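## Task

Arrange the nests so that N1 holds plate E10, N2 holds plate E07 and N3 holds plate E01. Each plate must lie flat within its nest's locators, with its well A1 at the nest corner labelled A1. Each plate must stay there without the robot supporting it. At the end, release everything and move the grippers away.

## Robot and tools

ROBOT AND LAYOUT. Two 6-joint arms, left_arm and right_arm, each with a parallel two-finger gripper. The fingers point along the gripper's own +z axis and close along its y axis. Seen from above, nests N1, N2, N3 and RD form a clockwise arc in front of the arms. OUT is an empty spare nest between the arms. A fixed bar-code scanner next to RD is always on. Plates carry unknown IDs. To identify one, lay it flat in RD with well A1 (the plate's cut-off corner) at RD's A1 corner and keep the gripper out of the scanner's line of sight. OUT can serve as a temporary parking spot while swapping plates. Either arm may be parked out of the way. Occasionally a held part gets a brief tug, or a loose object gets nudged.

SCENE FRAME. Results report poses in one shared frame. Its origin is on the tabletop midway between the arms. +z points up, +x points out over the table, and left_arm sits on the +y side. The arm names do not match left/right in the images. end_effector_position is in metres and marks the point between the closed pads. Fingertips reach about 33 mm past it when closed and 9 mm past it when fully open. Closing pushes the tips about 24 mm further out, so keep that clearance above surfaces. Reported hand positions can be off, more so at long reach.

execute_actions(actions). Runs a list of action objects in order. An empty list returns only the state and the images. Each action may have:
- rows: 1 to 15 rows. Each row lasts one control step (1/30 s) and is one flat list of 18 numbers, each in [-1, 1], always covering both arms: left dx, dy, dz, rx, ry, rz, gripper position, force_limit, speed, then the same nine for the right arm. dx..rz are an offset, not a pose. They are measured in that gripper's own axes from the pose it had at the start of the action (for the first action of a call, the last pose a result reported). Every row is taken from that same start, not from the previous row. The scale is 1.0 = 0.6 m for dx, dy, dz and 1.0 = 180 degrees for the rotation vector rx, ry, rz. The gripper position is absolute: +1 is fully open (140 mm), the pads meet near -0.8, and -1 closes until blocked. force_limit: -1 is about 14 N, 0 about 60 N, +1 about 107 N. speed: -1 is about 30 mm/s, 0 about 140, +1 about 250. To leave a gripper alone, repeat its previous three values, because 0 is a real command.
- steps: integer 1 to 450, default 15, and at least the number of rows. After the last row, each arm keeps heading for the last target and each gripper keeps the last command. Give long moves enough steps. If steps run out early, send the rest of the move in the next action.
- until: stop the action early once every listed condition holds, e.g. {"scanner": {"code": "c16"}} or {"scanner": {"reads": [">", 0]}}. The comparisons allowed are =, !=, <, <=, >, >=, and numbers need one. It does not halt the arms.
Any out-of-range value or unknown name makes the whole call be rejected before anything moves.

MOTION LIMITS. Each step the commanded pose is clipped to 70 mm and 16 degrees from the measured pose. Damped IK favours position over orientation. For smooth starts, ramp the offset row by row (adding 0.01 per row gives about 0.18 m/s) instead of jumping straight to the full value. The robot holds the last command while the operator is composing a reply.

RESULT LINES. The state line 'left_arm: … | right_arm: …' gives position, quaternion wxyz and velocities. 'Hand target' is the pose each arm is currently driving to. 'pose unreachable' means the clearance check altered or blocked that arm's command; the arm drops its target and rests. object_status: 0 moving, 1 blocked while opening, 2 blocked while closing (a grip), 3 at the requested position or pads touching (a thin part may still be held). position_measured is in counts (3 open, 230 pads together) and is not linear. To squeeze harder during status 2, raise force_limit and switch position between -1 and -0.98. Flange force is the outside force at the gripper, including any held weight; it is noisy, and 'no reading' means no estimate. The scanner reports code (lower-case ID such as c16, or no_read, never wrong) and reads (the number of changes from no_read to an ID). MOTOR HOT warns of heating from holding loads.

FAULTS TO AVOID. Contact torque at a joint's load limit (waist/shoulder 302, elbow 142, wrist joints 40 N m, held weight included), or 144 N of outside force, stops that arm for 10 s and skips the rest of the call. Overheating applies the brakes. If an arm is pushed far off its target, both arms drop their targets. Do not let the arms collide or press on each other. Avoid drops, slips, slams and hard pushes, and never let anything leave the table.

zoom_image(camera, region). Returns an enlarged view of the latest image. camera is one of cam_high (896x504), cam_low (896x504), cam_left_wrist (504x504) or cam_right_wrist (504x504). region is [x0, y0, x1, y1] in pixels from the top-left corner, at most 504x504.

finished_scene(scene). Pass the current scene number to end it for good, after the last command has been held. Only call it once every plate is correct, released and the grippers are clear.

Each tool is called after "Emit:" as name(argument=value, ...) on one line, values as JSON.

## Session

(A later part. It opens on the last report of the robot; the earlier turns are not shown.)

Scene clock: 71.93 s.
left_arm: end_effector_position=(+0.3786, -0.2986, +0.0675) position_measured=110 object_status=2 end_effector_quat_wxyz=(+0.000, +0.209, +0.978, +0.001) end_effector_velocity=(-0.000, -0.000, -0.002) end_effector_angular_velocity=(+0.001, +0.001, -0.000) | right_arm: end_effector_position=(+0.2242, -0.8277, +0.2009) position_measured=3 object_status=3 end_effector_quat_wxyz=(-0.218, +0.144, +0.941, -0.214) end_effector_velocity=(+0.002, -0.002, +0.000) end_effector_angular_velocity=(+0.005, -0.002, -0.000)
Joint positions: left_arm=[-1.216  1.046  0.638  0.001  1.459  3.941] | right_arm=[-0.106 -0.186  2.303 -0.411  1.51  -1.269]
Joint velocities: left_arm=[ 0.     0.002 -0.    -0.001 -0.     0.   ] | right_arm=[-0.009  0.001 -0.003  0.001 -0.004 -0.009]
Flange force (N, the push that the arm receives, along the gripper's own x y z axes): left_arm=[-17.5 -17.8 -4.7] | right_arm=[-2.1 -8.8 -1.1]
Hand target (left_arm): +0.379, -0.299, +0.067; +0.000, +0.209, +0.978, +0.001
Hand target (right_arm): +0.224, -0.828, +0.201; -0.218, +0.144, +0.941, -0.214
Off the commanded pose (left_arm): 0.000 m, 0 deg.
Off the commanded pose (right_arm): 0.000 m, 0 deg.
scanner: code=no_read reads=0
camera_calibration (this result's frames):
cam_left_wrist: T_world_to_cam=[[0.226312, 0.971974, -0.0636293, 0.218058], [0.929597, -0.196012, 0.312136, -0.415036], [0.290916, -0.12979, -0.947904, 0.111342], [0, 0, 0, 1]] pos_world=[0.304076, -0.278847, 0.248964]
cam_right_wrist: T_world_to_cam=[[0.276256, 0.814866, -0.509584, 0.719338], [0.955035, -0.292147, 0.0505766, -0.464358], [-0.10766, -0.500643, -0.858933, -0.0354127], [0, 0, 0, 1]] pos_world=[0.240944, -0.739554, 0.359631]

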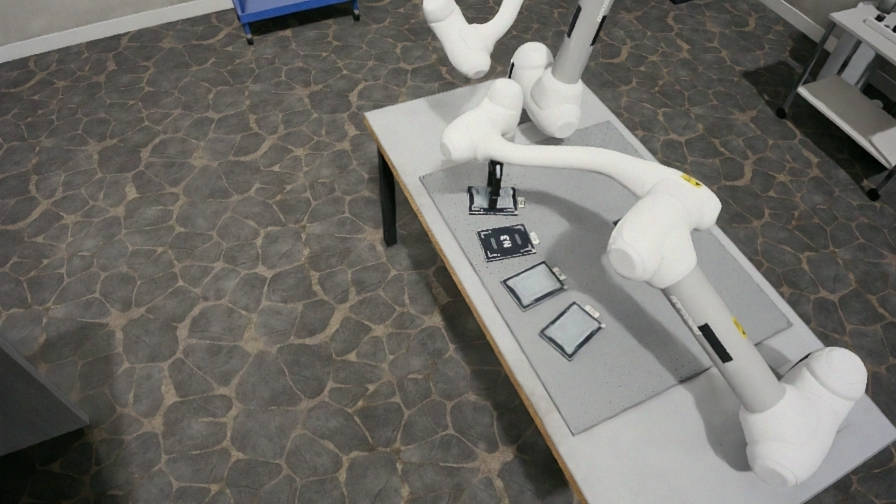

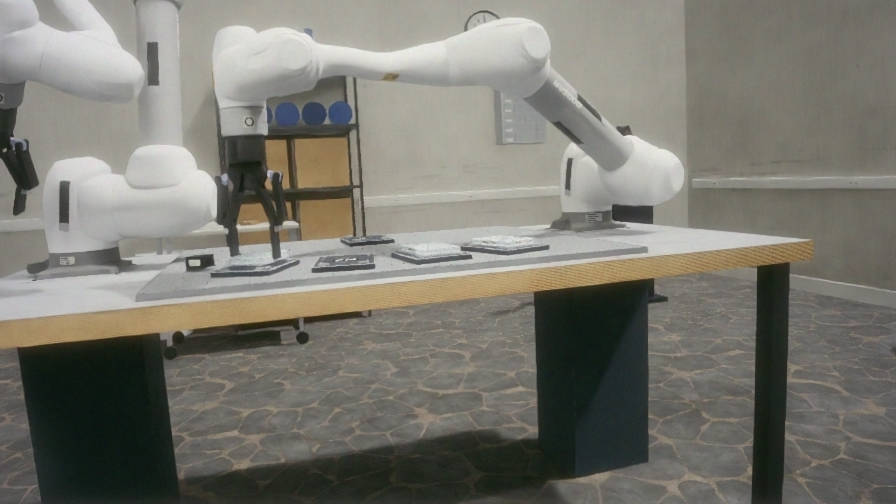

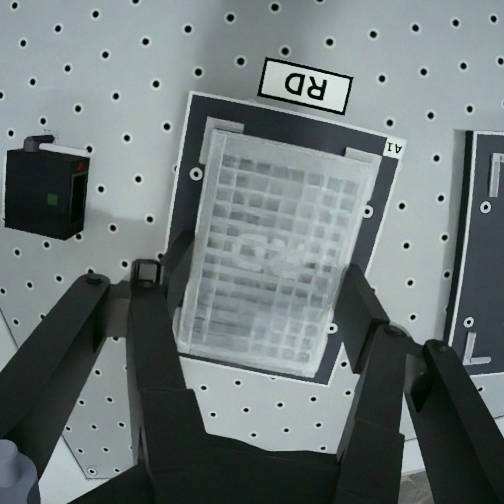

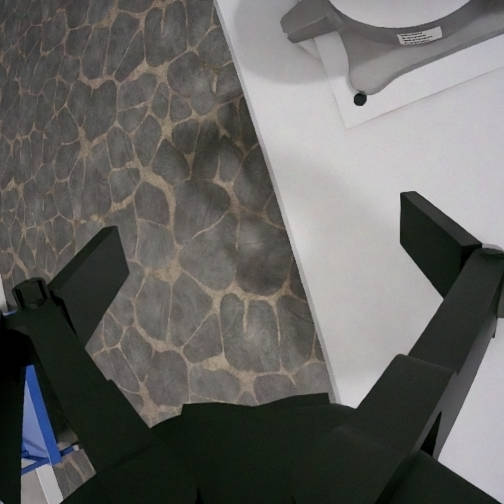

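Shift another 0.4 mm in −y and lower in stages.

Emit:
execute_actions(actions=[{"rows":[[0,-0.0007,0.004,0,0,0,-1,0,-0.6,0,0,0,0,0,0,1,0,0]],"steps":10},{"rows":[[0,0,0.004,0,0,0,-1,0,-0.6,0,0,0,0,0,0,1,0,0]],"steps":9},{"rows":[[0,0,0.0035,0,0,0,-1,0,-0.6,0,0,0,0,0,0,1,0,0]],"steps":10}])

Scene clock: 75.10 s.
left_arm: end_effector_position=(+0.3784, -0.2990, +0.0608) position_measured=110 object_status=2 end_effector_quat_wxyz=(+0.000, +0.209, +0.978, +0.001) end_effector_velocity=(-0.000, +0.000, -0.002) end_effector_angular_velocity=(+0.001, +0.001, +0.000) | right_arm: end_effector_position=(+0.2243, -0.8277, +0.2010) position_measured=3 object_status=3 end_effector_quat_wxyz=(-0.218, +0.144, +0.941, -0.214) end_effector_velocity=(+0.000, +0.000, +0.000) end_effector_angular_velocity=(-0.000, -0.002, +0.002)
Joint positions: left_arm=[-1.216  1.049  0.644  0.001  1.45   3.941] | right_arm=[-0.106 -0.186  2.303 -0.411  1.51  -1.269]
Joint velocities: left_arm=[ 0.     0.001  0.001 -0.    -0.001 -0.   ] | right_arm=[ 0.001 -0.002  0.     0.    -0.001  0.   ]
Flange force (N, the push that the arm receives, along the gripper's own x y z axes): left_arm=[-11.0 -10.4 -12.3] | right_arm=[-1.0 -4.6 -2.0]
Flange force at the end of the 1st action (N, along the gripper's axes at the end of the call): left_arm=[-14.3 -13.6 -5.1] | right_arm=[-2.7 -2.0 -3.3]
Flange force at the end of the 2nd action (N, along the gripper's axes at the end of the call): left_arm=[-13.5 -13.9 -5.6] | right_arm=[-1.9 -4.6 -2.1]
Hand target (left_arm): +0.378, -0.299, +0.061; +0.000, +0.209, +0.978, +0.001
Hand target (right_arm): +0.224, -0.828, +0.201; -0.218, +0.144, +0.941, -0.214
Off the commanded pose (left_arm): 0.000 m, 0 deg.
Off the commanded pose (right_arm): 0.000 m, 0 deg.
scanner: code=no_read reads=0
camera_calibration (this result's frames):
cam_left_wrist: T_world_to_cam=[[0.226273, 0.971972, -0.0637997, 0.218091], [0.929635, -0.195933, 0.312073, -0.41284], [0.290826, -0.129924, -0.947913, 0.10499], [0, 0, 0, 1]] pos_world=[0.303908, -0.279226, 0.242272]
cam_right_wrist: T_world_to_cam=[[0.276283, 0.814841, -0.509609, 0.719334], [0.955029, -0.292159, 0.0506186, -0.4645], [-0.107641, -0.500676, -0.858916, -0.0354272], [0, 0, 0, 1]] pos_world=[0.241058, -0.739588, 0.359662]

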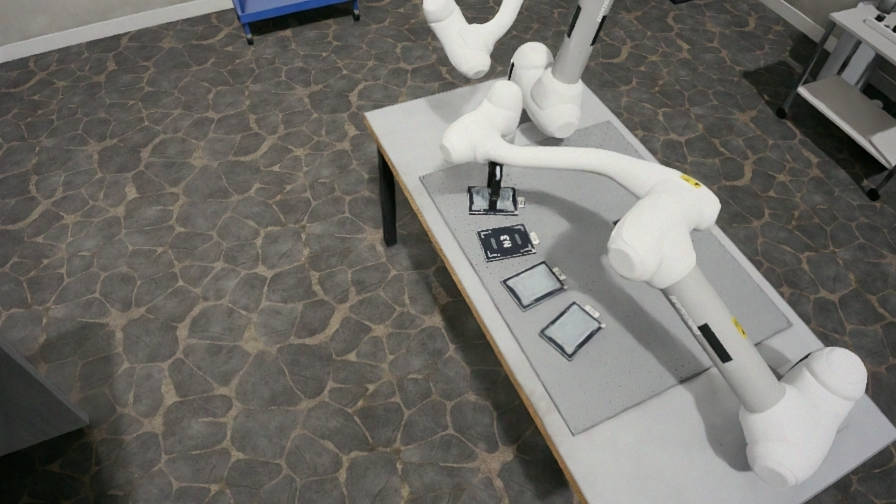

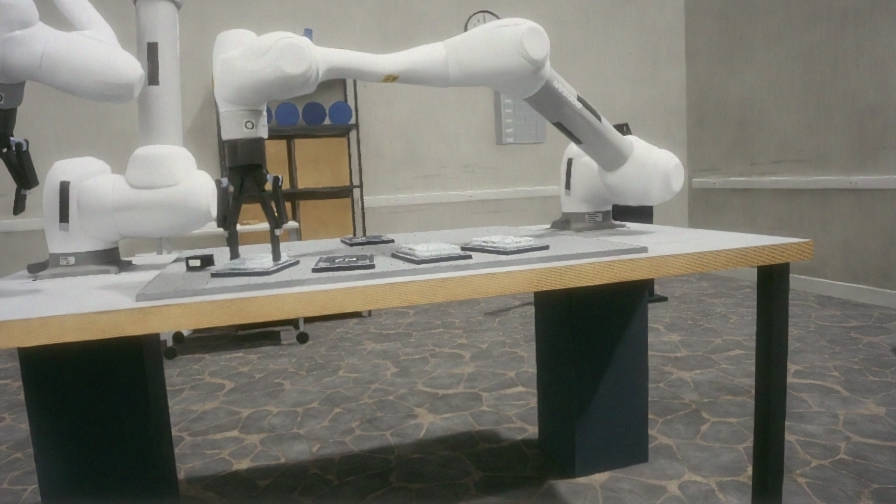

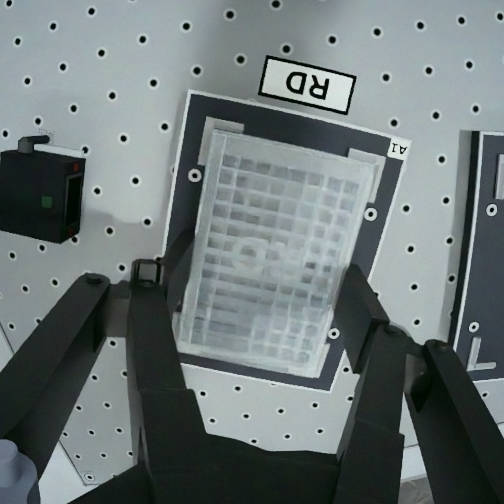

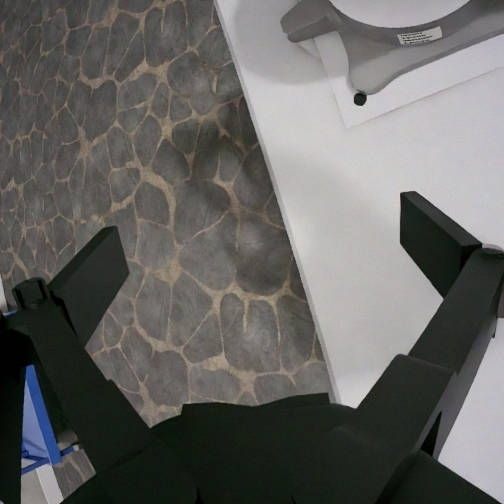

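Emit:
execute_actions(actions=[{"rows":[[0,0,0,0,0,0,0.4,0,-0.3,0,0,0,0,0,0,1,0,0]],"steps":12},{"rows":[[0,0,-0.06,0,0,0,0.4,0,-0.3,0,0,0,0,0,0,1,0,0]],"steps":18},{"rows":[[0.3292,0.8223,0,0,0,-0.2394,0.4,0,-0.3,0,0,0,0,0,0,1,0,0]],"steps":55},{"rows":[[0,0,0.03,0,0,0,0.4,0,-0.3,0,0,0,0,0,0,1,0,0]],"steps":16}])

Emit:
zoom_image(camera="cam_left_wrist", region=[160, 70, 440, 250])

Scene clock: 83.57 s.
left_arm: end_effector_position=(+0.3997, +0.2317, +0.0798) position_measured=78 object_status=3 end_effector_quat_wxyz=(+0.001, -0.165, +0.986, +0.001) end_effector_velocity=(-0.000, +0.000, -0.000) end_effector_angular_velocity=(+0.000, +0.001, +0.000) | right_arm: end_effector_position=(+0.2243, -0.8277, +0.2010) position_measured=3 object_status=3 end_effector_quat_wxyz=(-0.218, +0.144, +0.941, -0.214) end_effector_velocity=(-0.000, -0.000, +0.000) end_effector_angular_velocity=(-0.000, +0.001, +0.000)
Joint positions: left_arm=[-0.878  0.331  1.863  0.002  0.948  3.525] | right_arm=[-0.106 -0.186  2.303 -0.411  1.51  -1.269]
Joint velocities: left_arm=[-0.  0.  0. -0.  0.  0.] | right_arm=[ 0.     0.     0.    -0.     0.001 -0.   ]
Flange force (N, the push that the arm receives, along the gripper's own x y z axes): left_arm=[-2.2 -4.1 -2.9] | right_arm=[-1.7 -5.4 -1.7]
Flange force at the end of the 1st action (N, along the gripper's axes at the end of the call): left_arm=[0.6 -23.0 -4.6] | right_arm=[-2.5 -4.5 -2.5]
Flange force at the end of the 2nd action (N, along the gripper's axes at the end of the call): left_arm=no reading | right_arm=[-2.5 -4.8 -2.2]
Flange force at the end of the 3rd action (N, along the gripper's axes at the end of the call): left_arm=[-3.3 -8.6 -5.6] | right_arm=[-1.0 -5.2 -2.4]
Hand target (left_arm): +0.400, +0.232, +0.080; +0.001, -0.165, +0.986, +0.001
Hand target (right_arm): +0.224, -0.828, +0.201; -0.218, +0.144, +0.941, -0.214
Off the commanded pose (left_arm): 0.000 m, 0 deg.
Off the commanded pose (right_arm): 0.000 m, 0 deg.
scanner: code=e10 reads=1
camera_calibration (this result's frames):
cam_left_wrist: T_world_to_cam=[[-0.499023, 0.864186, -0.0644794, 0.0136314], [0.811972, 0.492274, 0.313636, -0.447159], [0.302782, 0.104156, -0.947351, 0.126662], [0, 0, 0, 1]] pos_world=[0.331532, 0.195152, 0.261118]
cam_right_wrist: T_world_to_cam=[[0.276283, 0.814841, -0.509609, 0.719334], [0.955029, -0.292159, 0.0506185, -0.4645], [-0.107641, -0.500676, -0.858916, -0.0354273], [0, 0, 0, 1]] pos_world=[0.241058, -0.739588, 0.359662]

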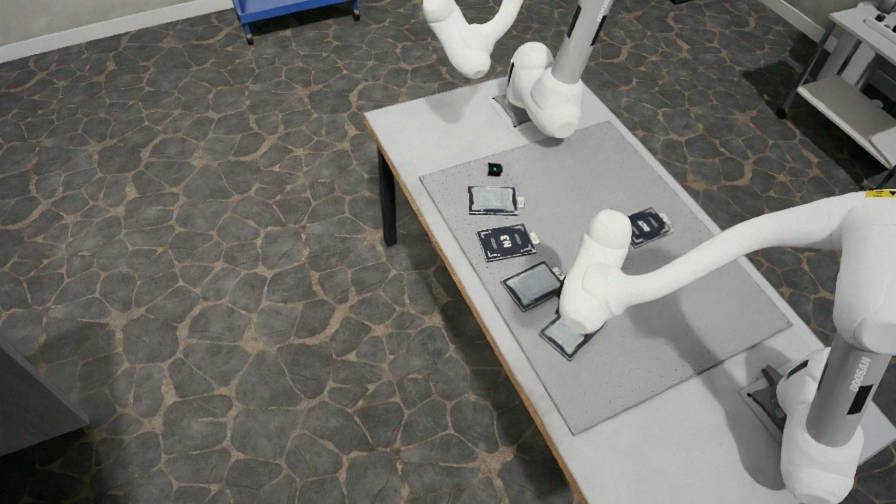

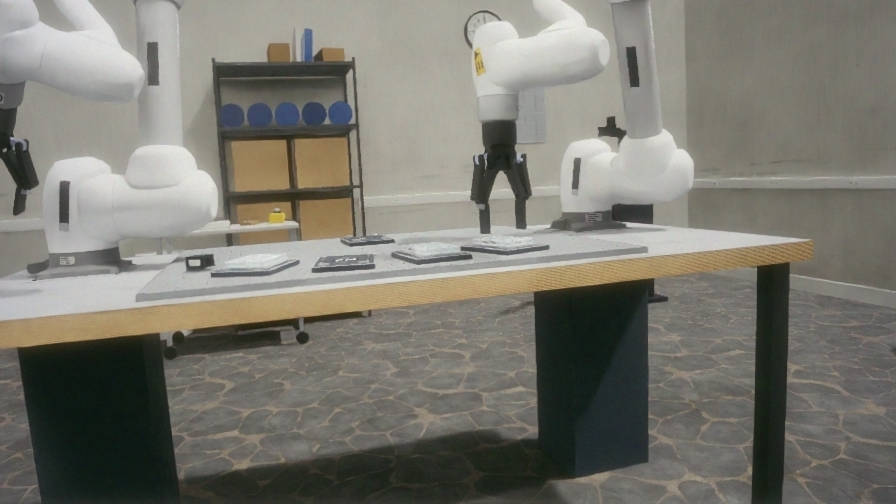

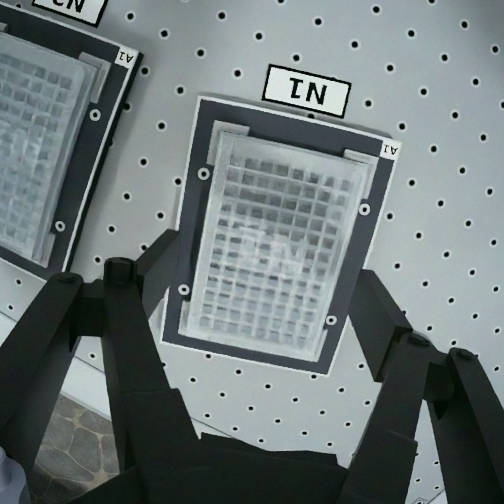

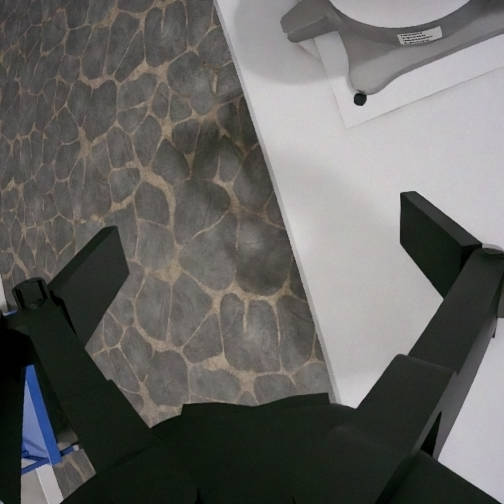

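Region (160, 70, 440, 250) of cam_left_wrist's 504x504 image, scaled by 1.800, with more detail than that image has; it fills the top 324 rows of this view, and the rest is white.

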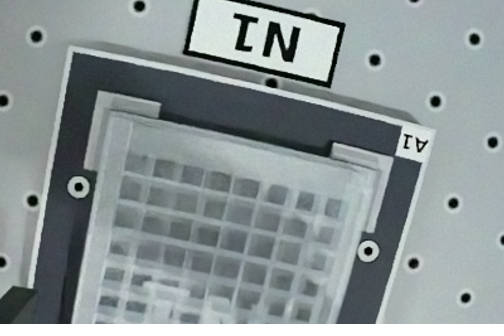

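Emit:
execute_actions(actions=[{"rows":[[-0.002,0.0022,0.022,0,0,0.002,0.4,0,-0.3,0,0,0,0,0,0,1,0,0]],"steps":16}])

Emit:
zoom_image(camera="cam_left_wrist", region=[160, 70, 440, 250])

Scene clock: 87.17 s.
left_arm: end_effector_position=(+0.4005, +0.2333, +0.0666) position_measured=78 object_status=3 end_effector_quat_wxyz=(+0.001, -0.162, +0.987, +0.001) end_effector_velocity=(+0.000, +0.000, +0.001) end_effector_angular_velocity=(-0.001, -0.000, +0.000) | right_arm: end_effector_position=(+0.2243, -0.8277, +0.2010) position_measured=3 object_status=3 end_effector_quat_wxyz=(-0.218, +0.144, +0.941, -0.214) end_effector_velocity=(-0.000, +0.000, +0.000) end_effector_angular_velocity=(+0.000, -0.001, -0.001)
Joint positions: left_arm=[-0.876  0.344  1.875  0.003  0.924  3.534] | right_arm=[-0.106 -0.186  2.303 -0.411  1.51  -1.269]
Joint velocities: left_arm=[ 0.    -0.001 -0.    -0.     0.     0.   ] | right_arm=[ 0.    -0.001 -0.     0.001  0.001  0.   ]
Flange force (N, the push that the arm receives, along the gripper's own x y z axes): left_arm=[-1.5 -3.5 -4.9] | right_arm=[-1.2 -3.4 -2.7]
Hand target (left_arm): +0.400, +0.233, +0.067; +0.001, -0.162, +0.987, +0.001
Hand target (right_arm): +0.224, -0.828, +0.201; -0.218, +0.144, +0.941, -0.214
Off the commanded pose (left_arm): 0.000 m, 0 deg.
Off the commanded pose (right_arm): 0.000 m, 0 deg.
scanner: code=e10 reads=1
camera_calibration (this result's frames):
cam_left_wrist: T_world_to_cam=[[-0.493582, 0.867306, -0.0644724, 0.00880574], [0.815044, 0.487156, 0.31366, -0.444476], [0.303448, 0.102269, -0.947344, 0.113935], [0, 0, 0, 1]] pos_world=[0.332041, 0.19724, 0.247918]
cam_right_wrist: T_world_to_cam=[[0.276283, 0.814842, -0.509609, 0.719334], [0.955029, -0.292159, 0.0506184, -0.4645], [-0.107641, -0.500676, -0.858916, -0.0354271], [0, 0, 0, 1]] pos_world=[0.241058, -0.739588, 0.359662]

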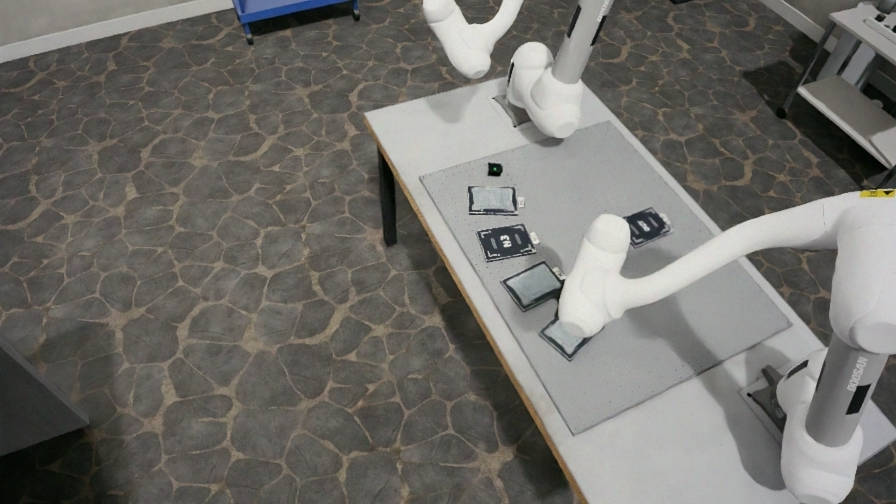

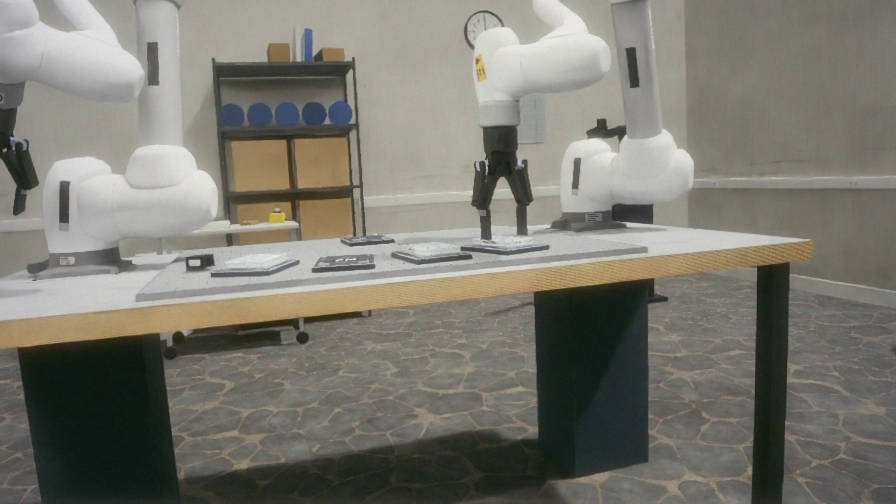

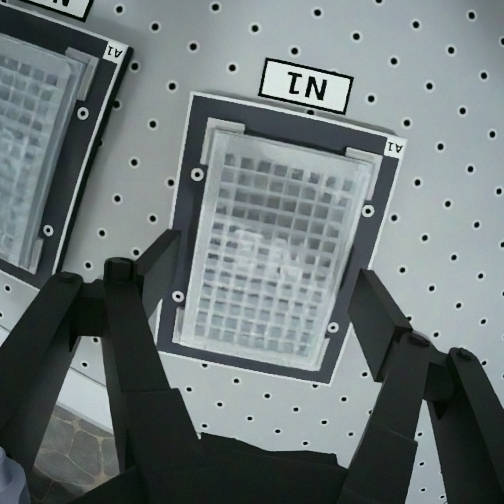

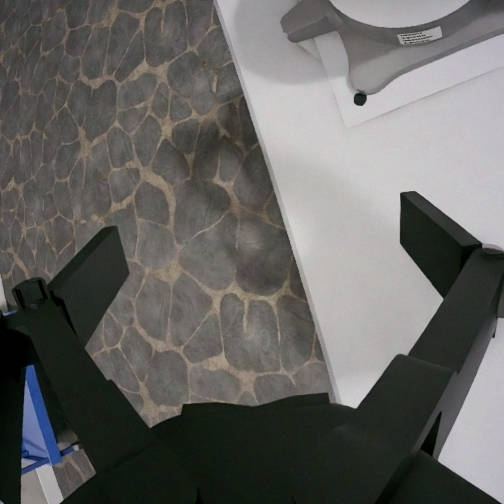

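Region (160, 70, 440, 250) of cam_left_wrist's 504x504 image, scaled by 1.800, with more detail than that image has; it fills the top 324 rows of this view, and the rest is white.

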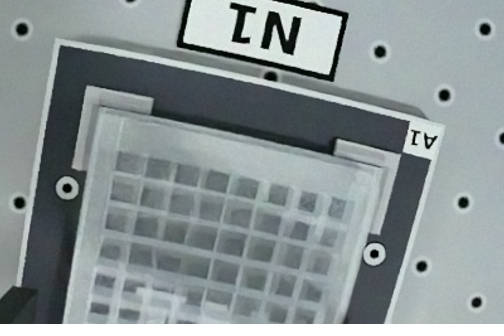

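Emit:
execute_actions(actions=[{"rows":[[0,0,0.006,0,0,0,0.4,0,-0.3,0,0,0,0,0,0,1,0,0],[0,0,0.0133,0,0,0,0.4,0,-0.3,0,0,0,0,0,0,1,0,0]],"steps":14},{"rows":[[0,0,0,0,0,0,-1,0,-0.6,0,0,0,0,0,0,1,0,0]],"steps":18},{"rows":[[0,0,-0.005,0,0,0,-1,0,-0.6,0,0,0,0,0,0,1,0,0],[0,0,-0.012,0,0,0,-1,0,-0.6,0,0,0,0,0,0,1,0,0],[0,0,-0.02,0,0,0,-1,0,-0.6,0,0,0,0,0,0,1,0,0],[0,0,-0.03,0,0,0,-1,0,-0.6,0,0,0,0,0,0,1,0,0],[0,0,-0.04,0,0,0,-1,0,-0.6,0,0,0,0,0,0,1,0,0],[0,0,-0.052,0,0,0,-1,0,-0.6,0,0,0,0,0,0,1,0,0],[0,0,-0.064,0,0,0,-1,0,-0.6,0,0,0,0,0,0,1,0,0],[0,0,-0.075,0,0,0,-1,0,-0.6,0,0,0,0,0,0,1,0,0]],"steps":20},{"rows":[[0.003,-0.01,0,0,0,0.003,-1,0,-0.6,0,0,0,0,0,0,1,0,0],[0.007,-0.025,0,0,0,0.007,-1,0,-0.6,0,0,0,0,0,0,1,0,0],[0.012,-0.045,0,0,0,0.013,-1,0,-0.6,0,0,0,0,0,0,1,0,0],[0.019,-0.07,0,0,0,0.02,-1,0,-0.6,0,0,0,0,0,0,1,0,0],[0.027,-0.1,0,0,0,0.028,-1,0,-0.6,0,0,0,0,0,0,1,0,0],[0.035,-0.13,0,0,0,0.036,-1,0,-0.6,0,0,0,0,0,0,1,0,0],[0.043,-0.16,0,0,0,0.045,-1,0,-0.6,0,0,0,0,0,0,1,0,0],[0.051,-0.19,0,0,0,0.053,-1,0,-0.6,0,0,0,0,0,0,1,0,0],[0.059,-0.22,0,0,0,0.061,-1,0,-0.6,0,0,0,0,0,0,1,0,0],[0.067,-0.25,0,0,0,0.07,-1,0,-0.6,0,0,0,0,0,0,1,0,0],[0.075,-0.28,0,0,0,0.078,-1,0,-0.6,0,0,0,0,0,0,1,0,0],[0.083,-0.31,0,0,0,0.087,-1,0,-0.6,0,0,0,0,0,0,1,0,0],[0.091,-0.34,0,0,0,0.095,-1,0,-0.6,0,0,0,0,0,0,1,0,0],[0.099,-0.37,0,0,0,0.103,-1,0,-0.6,0,0,0,0,0,0,1,0,0],[0.1551,-0.5784,0,0,0,0.1614,-1,0,-0.6,0,0,0,0,0,0,1,0,0]],"steps":46},{"rows":[[0,0,0.01,0,0,0,-1,0,-0.6,0,0,0,0,0,0,1,0,0],[0,0,0.02,0,0,0,-1,0,-0.6,0,0,0,0,0,0,1,0,0],[0,0,0.03,0,0,0,-1,0,-0.6,0,0,0,0,0,0,1,0,0],[0,0,0.04,0,0,0,-1,0,-0.6,0,0,0,0,0,0,1,0,0],[0,0,0.05,0,0,0,-1,0,-0.6,0,0,0,0,0,0,1,0,0],[0,0,0.059,0,0,0,-1,0,-0.6,0,0,0,0,0,0,1,0,0]],"steps":20}])

Emit:
zoom_image(camera="cam_left_wrist", region=[160, 70, 440, 250])

Scene clock: 104.90 s.
left_arm: end_effector_position=(+0.4229, -0.1251, +0.0674) position_measured=111 object_status=2 end_effector_quat_wxyz=(+0.000, +0.091, +0.996, +0.001) end_effector_velocity=(+0.000, +0.001, +0.001) end_effector_angular_velocity=(-0.000, -0.000, +0.000) | right_arm: end_effector_position=(+0.2243, -0.8277, +0.2010) position_measured=3 object_status=3 end_effector_quat_wxyz=(-0.218, +0.144, +0.941, -0.214) end_effector_velocity=(+0.000, +0.001, -0.000) end_effector_angular_velocity=(+0.002, +0.001, +0.002)
Joint positions: left_arm=[-1.105  0.774  1.155  0.001  1.214  3.812] | right_arm=[-0.106 -0.186  2.303 -0.411  1.51  -1.269]
Joint velocities: left_arm=[ 0.    -0.001  0.001  0.    -0.     0.   ] | right_arm=[ 0.002  0.001  0.     0.001 -0.    -0.001]
Flange force (N, the push that the arm receives, along the gripper's own x y z axes): left_arm=[-8.2 -9.1 -1.8] | right_arm=[-1.8 -3.5 -2.4]
Flange force at the end of the 1st action (N, along the gripper's axes at the end of the call): left_arm=[-9.9 -3.8 -1.1] | right_arm=[-1.6 -2.8 -2.4]
Flange force at the end of the 2nd action (N, along the gripper's axes at the end of the call): left_arm=[6.2 10.0 -54.7] | right_arm=[-2.8 -7.6 -0.8]
Flange force at the end of the 3rd action (N, along the gripper's axes at the end of the call): left_arm=[-4.9 -4.3 -3.0] | right_arm=[-2.1 -5.2 -2.0]
Flange force at the end of the 4th action (N, along the gripper's axes at the end of the call): left_arm=[-4.4 -4.0 -1.3] | right_arm=[-0.2 -4.2 -2.7]
Hand target (left_arm): +0.423, -0.125, +0.067; +0.000, +0.091, +0.996, +0.001
Hand target (right_arm): +0.224, -0.828, +0.201; -0.218, +0.144, +0.941, -0.214
Off the commanded pose (left_arm): 0.000 m, 0 deg.
Off the commanded pose (right_arm): 0.000 m, 0 deg.
scanner: code=e10 reads=1
camera_calibration (this result's frames):
cam_left_wrist: T_world_to_cam=[[-0.010243, 0.997907, -0.0638425, 0.142712], [0.949474, 0.0297343, 0.312435, -0.402438], [0.313679, -0.0574165, -0.947791, 0.120298], [0, 0, 0, 1]] pos_world=[0.345831, -0.12354, 0.248864]
cam_right_wrist: T_world_to_cam=[[0.276283, 0.814841, -0.509609, 0.719333], [0.955029, -0.292159, 0.0506185, -0.4645], [-0.107641, -0.500676, -0.858916, -0.0354272], [0, 0, 0, 1]] pos_world=[0.241058, -0.739588, 0.359662]

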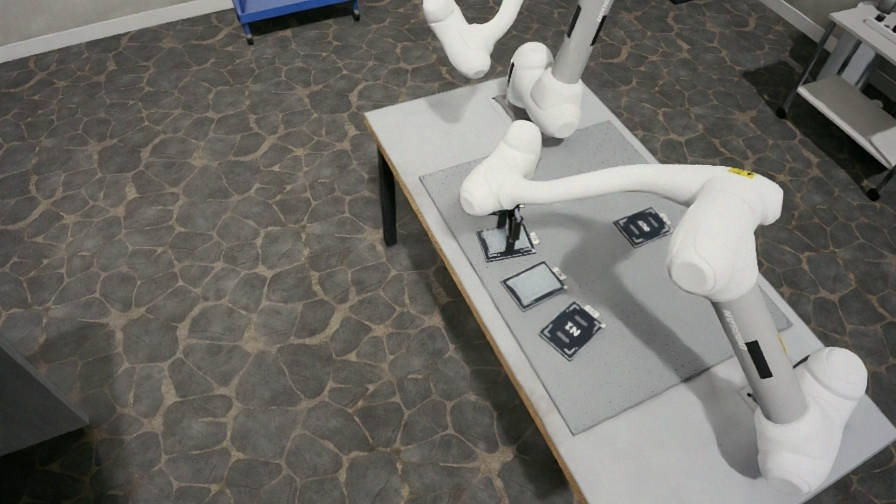

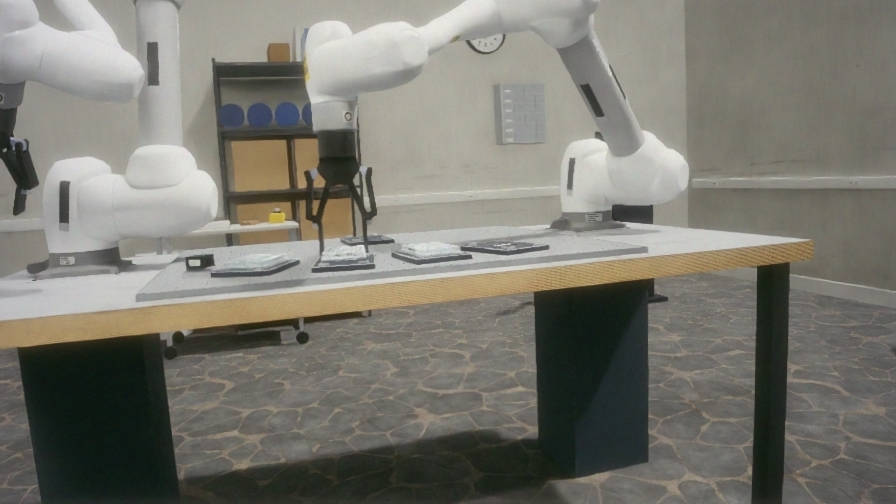

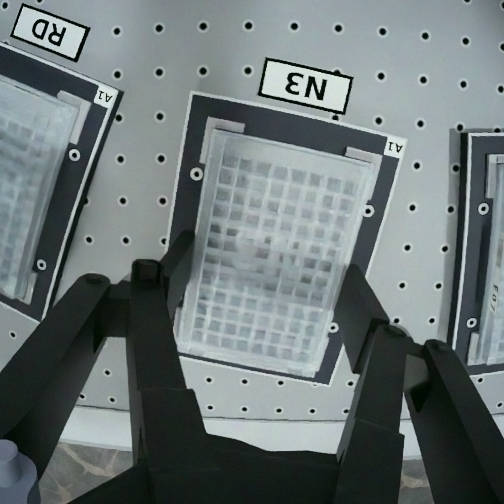

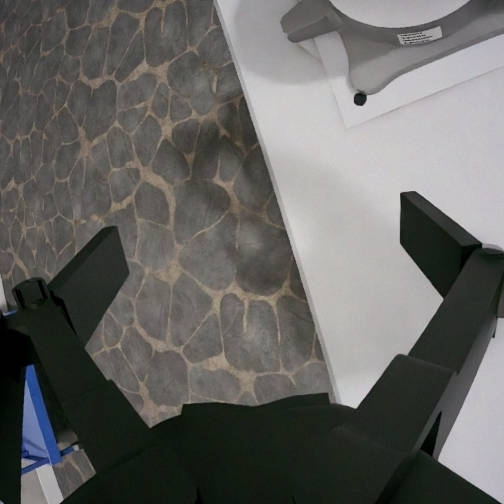

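Region (160, 70, 440, 250) of cam_left_wrist's 504x504 image, scaled by 1.800, with more detail than that image has; it fills the top 324 rows of this view, and the rest is white.

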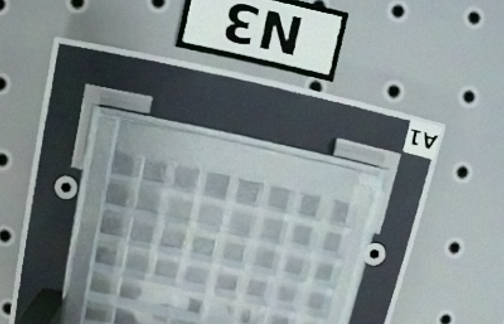

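Emit:
execute_actions(actions=[{"rows":[[0.0005,0,0.004,0,0,-0.0011,-1,0,-0.6,0,0,0,0,0,0,1,0,0]],"steps":10},{"rows":[[0,0,0.004,0,0,0,-1,0,-0.6,0,0,0,0,0,0,1,0,0]],"steps":9},{"rows":[[0,0,0.0035,0,0,0,-1,0,-0.6,0,0,0,0,0,0,1,0,0]],"steps":10}])

Scene clock: 110.63 s.
left_arm: end_effector_position=(+0.4227, -0.1250, +0.0606) position_measured=111 object_status=2 end_effector_quat_wxyz=(+0.000, +0.089, +0.996, +0.001) end_effector_velocity=(+0.000, +0.000, +0.000) end_effector_angular_velocity=(-0.000, +0.000, +0.000) | right_arm: end_effector_position=(+0.2243, -0.8277, +0.2010) position_measured=3 object_status=3 end_effector_quat_wxyz=(-0.218, +0.144, +0.941, -0.214) end_effector_velocity=(-0.000, -0.000, -0.000) end_effector_angular_velocity=(-0.000, +0.001, +0.000)
Joint positions: left_arm=[-1.106  0.778  1.161  0.002  1.204  3.808] | right_arm=[-0.106 -0.186  2.303 -0.411  1.51  -1.269]
Joint velocities: left_arm=[ 0. -0. -0. -0.  0. -0.] | right_arm=[-0.     0.     0.    -0.001  0.001 -0.   ]
Flange force (N, the push that the arm receives, along the gripper's own x y z axes): left_arm=[-8.0 -7.6 -2.9] | right_arm=[-0.7 -3.9 -2.1]
Flange force at the end of the 1st action (N, along the gripper's axes at the end of the call): left_arm=[-4.1 -6.6 -3.3] | right_arm=[-1.1 -6.1 -1.9]
Flange force at the end of the 2nd action (N, along the gripper's axes at the end of the call): left_arm=[-3.0 -9.4 -4.6] | right_arm=[-0.8 -3.9 -2.2]
Hand target (left_arm): +0.423, -0.125, +0.061; +0.000, +0.089, +0.996, +0.001
Hand target (right_arm): +0.224, -0.828, +0.201; -0.218, +0.144, +0.941, -0.214
Off the commanded pose (left_arm): 0.000 m, 0 deg.
Off the commanded pose (right_arm): 0.000 m, 0 deg.
scanner: code=e10 reads=1
camera_calibration (this result's frames):
cam_left_wrist: T_world_to_cam=[[-0.0136825, 0.997868, -0.0638102, 0.143627], [0.949339, 0.0330013, 0.312515, -0.399632], [0.313955, -0.0563015, -0.947767, 0.113914], [0, 0, 0, 1]] pos_world=[0.345588, -0.123719, 0.24202]
cam_right_wrist: T_world_to_cam=[[0.276283, 0.814841, -0.509609, 0.719334], [0.955029, -0.292159, 0.0506185, -0.4645], [-0.107641, -0.500676, -0.858916, -0.0354273], [0, 0, 0, 1]] pos_world=[0.241058, -0.739588, 0.359662]

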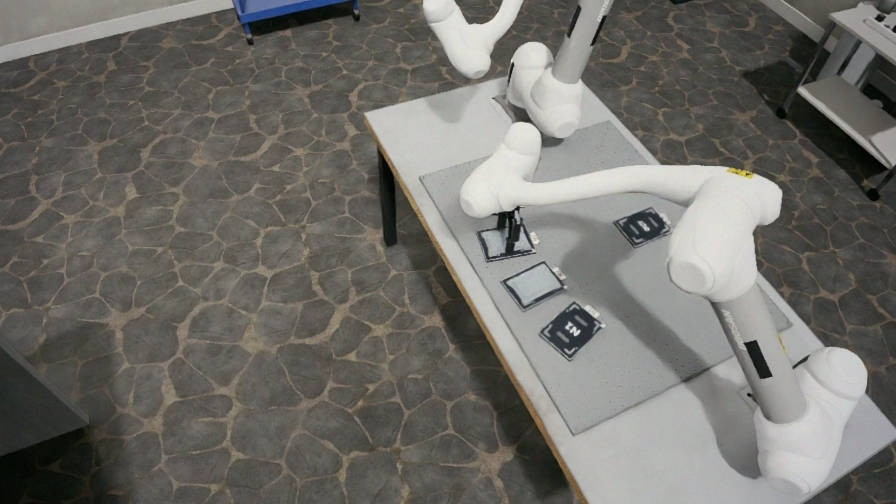

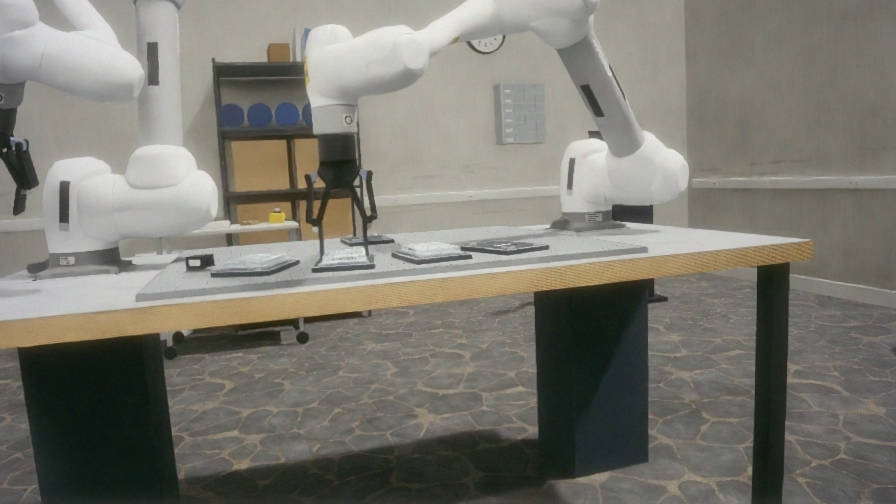

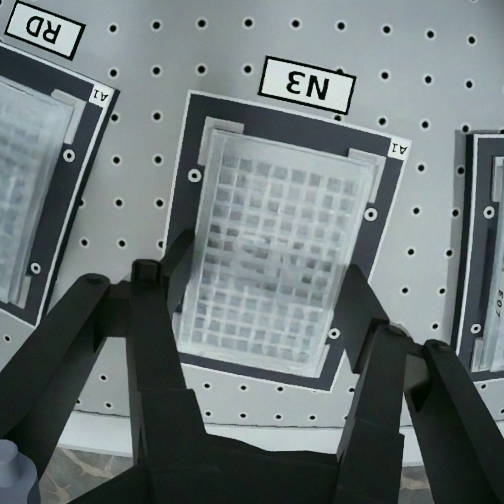

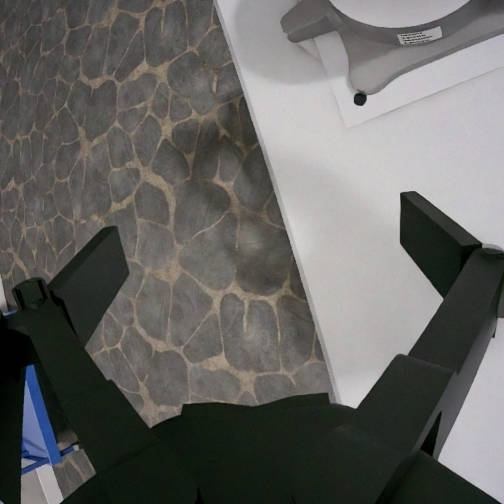

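Emit:
execute_actions(actions=[{"rows":[[0,0,0.001,0,0,0,-1,0,-0.6,0,0,0,0,0,0,1,0,0]],"steps":6},{"rows":[[0,0,0,0,0,0,0.4,0,-0.3,0,0,0,0,0,0,1,0,0]],"steps":12},{"rows":[[0,0,-0.05,0,0,0,0.4,0,-0.3,0,0,0,0,0,0,1,0,0]],"steps":17},{"rows":[[0.0209,-0.2988,0,0,0,0.0772,0.4,0,-0.3,0,0,0,0,0,0,1,0,0]],"steps":32},{"rows":[[0,0,0.02,0,0,0,0.4,0,-0.3,0,0,0,0,0,0,1,0,0],[0,0,0.035,0,0,0,0.4,0,-0.3,0,0,0,0,0,0,1,0,0],[0,0,0.0493,0,0,0,0.4,0,-0.3,0,0,0,0,0,0,1,0,0]],"steps":20}])

Emit:
zoom_image(camera="cam_left_wrist", region=[400, 200, 504, 340])

Scene clock: 118.30 s.
left_arm: end_effector_position=(+0.3784, -0.2991, +0.0599) position_measured=78 object_status=3 end_effector_quat_wxyz=(-0.000, +0.209, +0.978, +0.001) end_effector_velocity=(+0.000, +0.000, +0.000) end_effector_angular_velocity=(+0.001, +0.000, -0.000) | right_arm: end_effector_position=(+0.2243, -0.8277, +0.2010) position_measured=3 object_status=3 end_effector_quat_wxyz=(-0.218, +0.144, +0.941, -0.214) end_effector_velocity=(+0.000, -0.000, +0.000) end_effector_angular_velocity=(-0.001, -0.001, +0.000)
Joint positions: left_arm=[-1.216  1.05   0.645  0.001  1.449  3.941] | right_arm=[-0.106 -0.186  2.303 -0.411  1.51  -1.269]
Joint velocities: left_arm=[ 0.    -0.     0.001  0.     0.     0.   ] | right_arm=[-0.    -0.     0.    -0.001 -0.001  0.   ]
Flange force (N, the push that the arm receives, along the gripper's own x y z axes): left_arm=[-15.2 -15.2 -5.0] | right_arm=[-3.3 -2.3 -3.0]
Flange force at the end of the 1st action (N, along the gripper's axes at the end of the call): left_arm=[-2.4 0.1 -15.6] | right_arm=[1.0 -3.8 -3.4]
Flange force at the end of the 2nd action (N, along the gripper's axes at the end of the call): left_arm=[-6.4 -6.2 -0.9] | right_arm=[-1.9 -5.5 -2.2]
Flange force at the end of the 3rd action (N, along the gripper's axes at the end of the call): left_arm=[-8.5 -5.5 -3.1] | right_arm=[-1.1 -4.7 -2.0]
Flange force at the end of the 4th action (N, along the gripper's axes at the end of the call): left_arm=[-15.3 -15.5 -6.5] | right_arm=[0.3 -3.4 -2.9]
Hand target (left_arm): +0.379, -0.299, +0.060; -0.000, +0.209, +0.978, +0.001
Hand target (right_arm): +0.224, -0.828, +0.201; -0.218, +0.144, +0.941, -0.214
Off the commanded pose (left_arm): 0.000 m, 0 deg.
Off the commanded pose (right_arm): 0.000 m, 0 deg.
scanner: code=no_read reads=1
camera_calibration (this result's frames):
cam_left_wrist: T_world_to_cam=[[0.226484, 0.971925, -0.0637755, 0.217991], [0.929661, -0.196173, 0.311844, -0.412683], [0.290578, -0.129917, -0.947991, 0.104253], [0, 0, 0, 1]] pos_world=[0.30399, -0.279283, 0.241426]
cam_right_wrist: T_world_to_cam=[[0.276283, 0.814841, -0.509609, 0.719334], [0.955029, -0.292159, 0.0506187, -0.4645], [-0.10764, -0.500677, -0.858916, -0.0354274], [0, 0, 0, 1]] pos_world=[0.241058, -0.739588, 0.359662]

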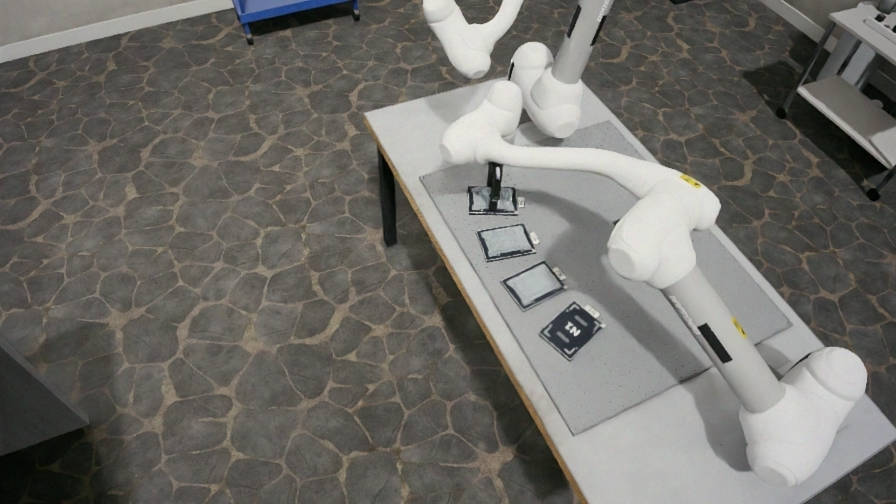

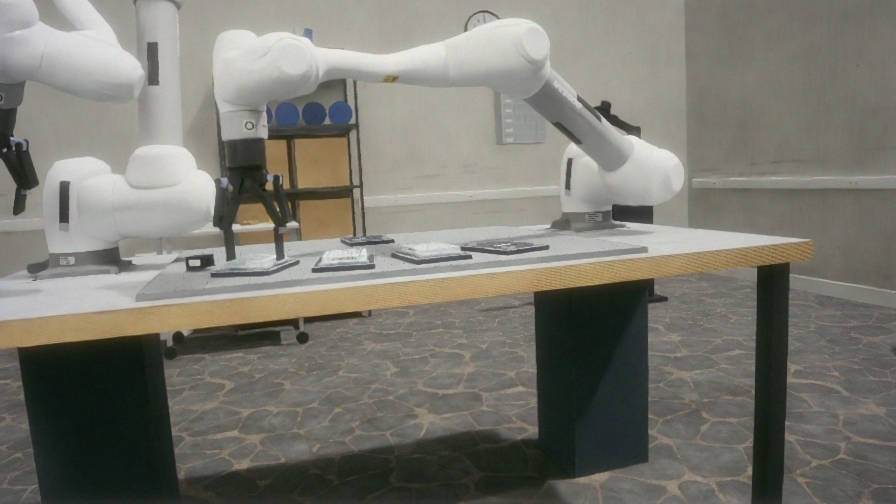

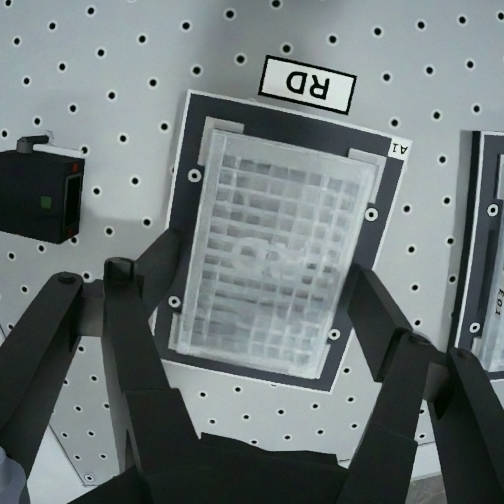

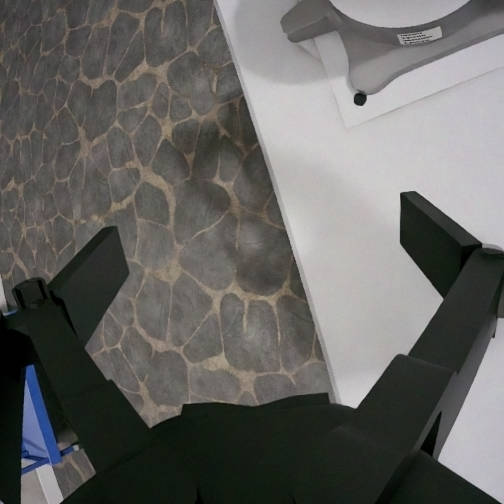

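Region (400, 200, 504, 340) of cam_left_wrist's 504x504 image, scaled by 3.600, with more detail than that image has; it fills the left 374 columns of this view, and the rest is white.

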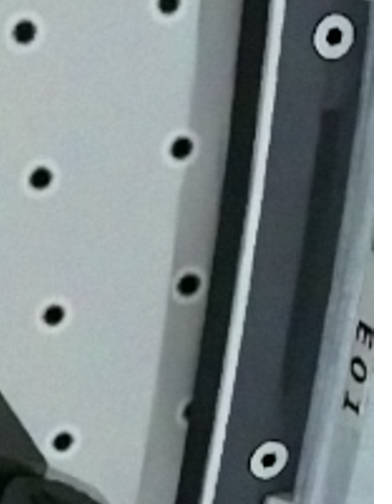

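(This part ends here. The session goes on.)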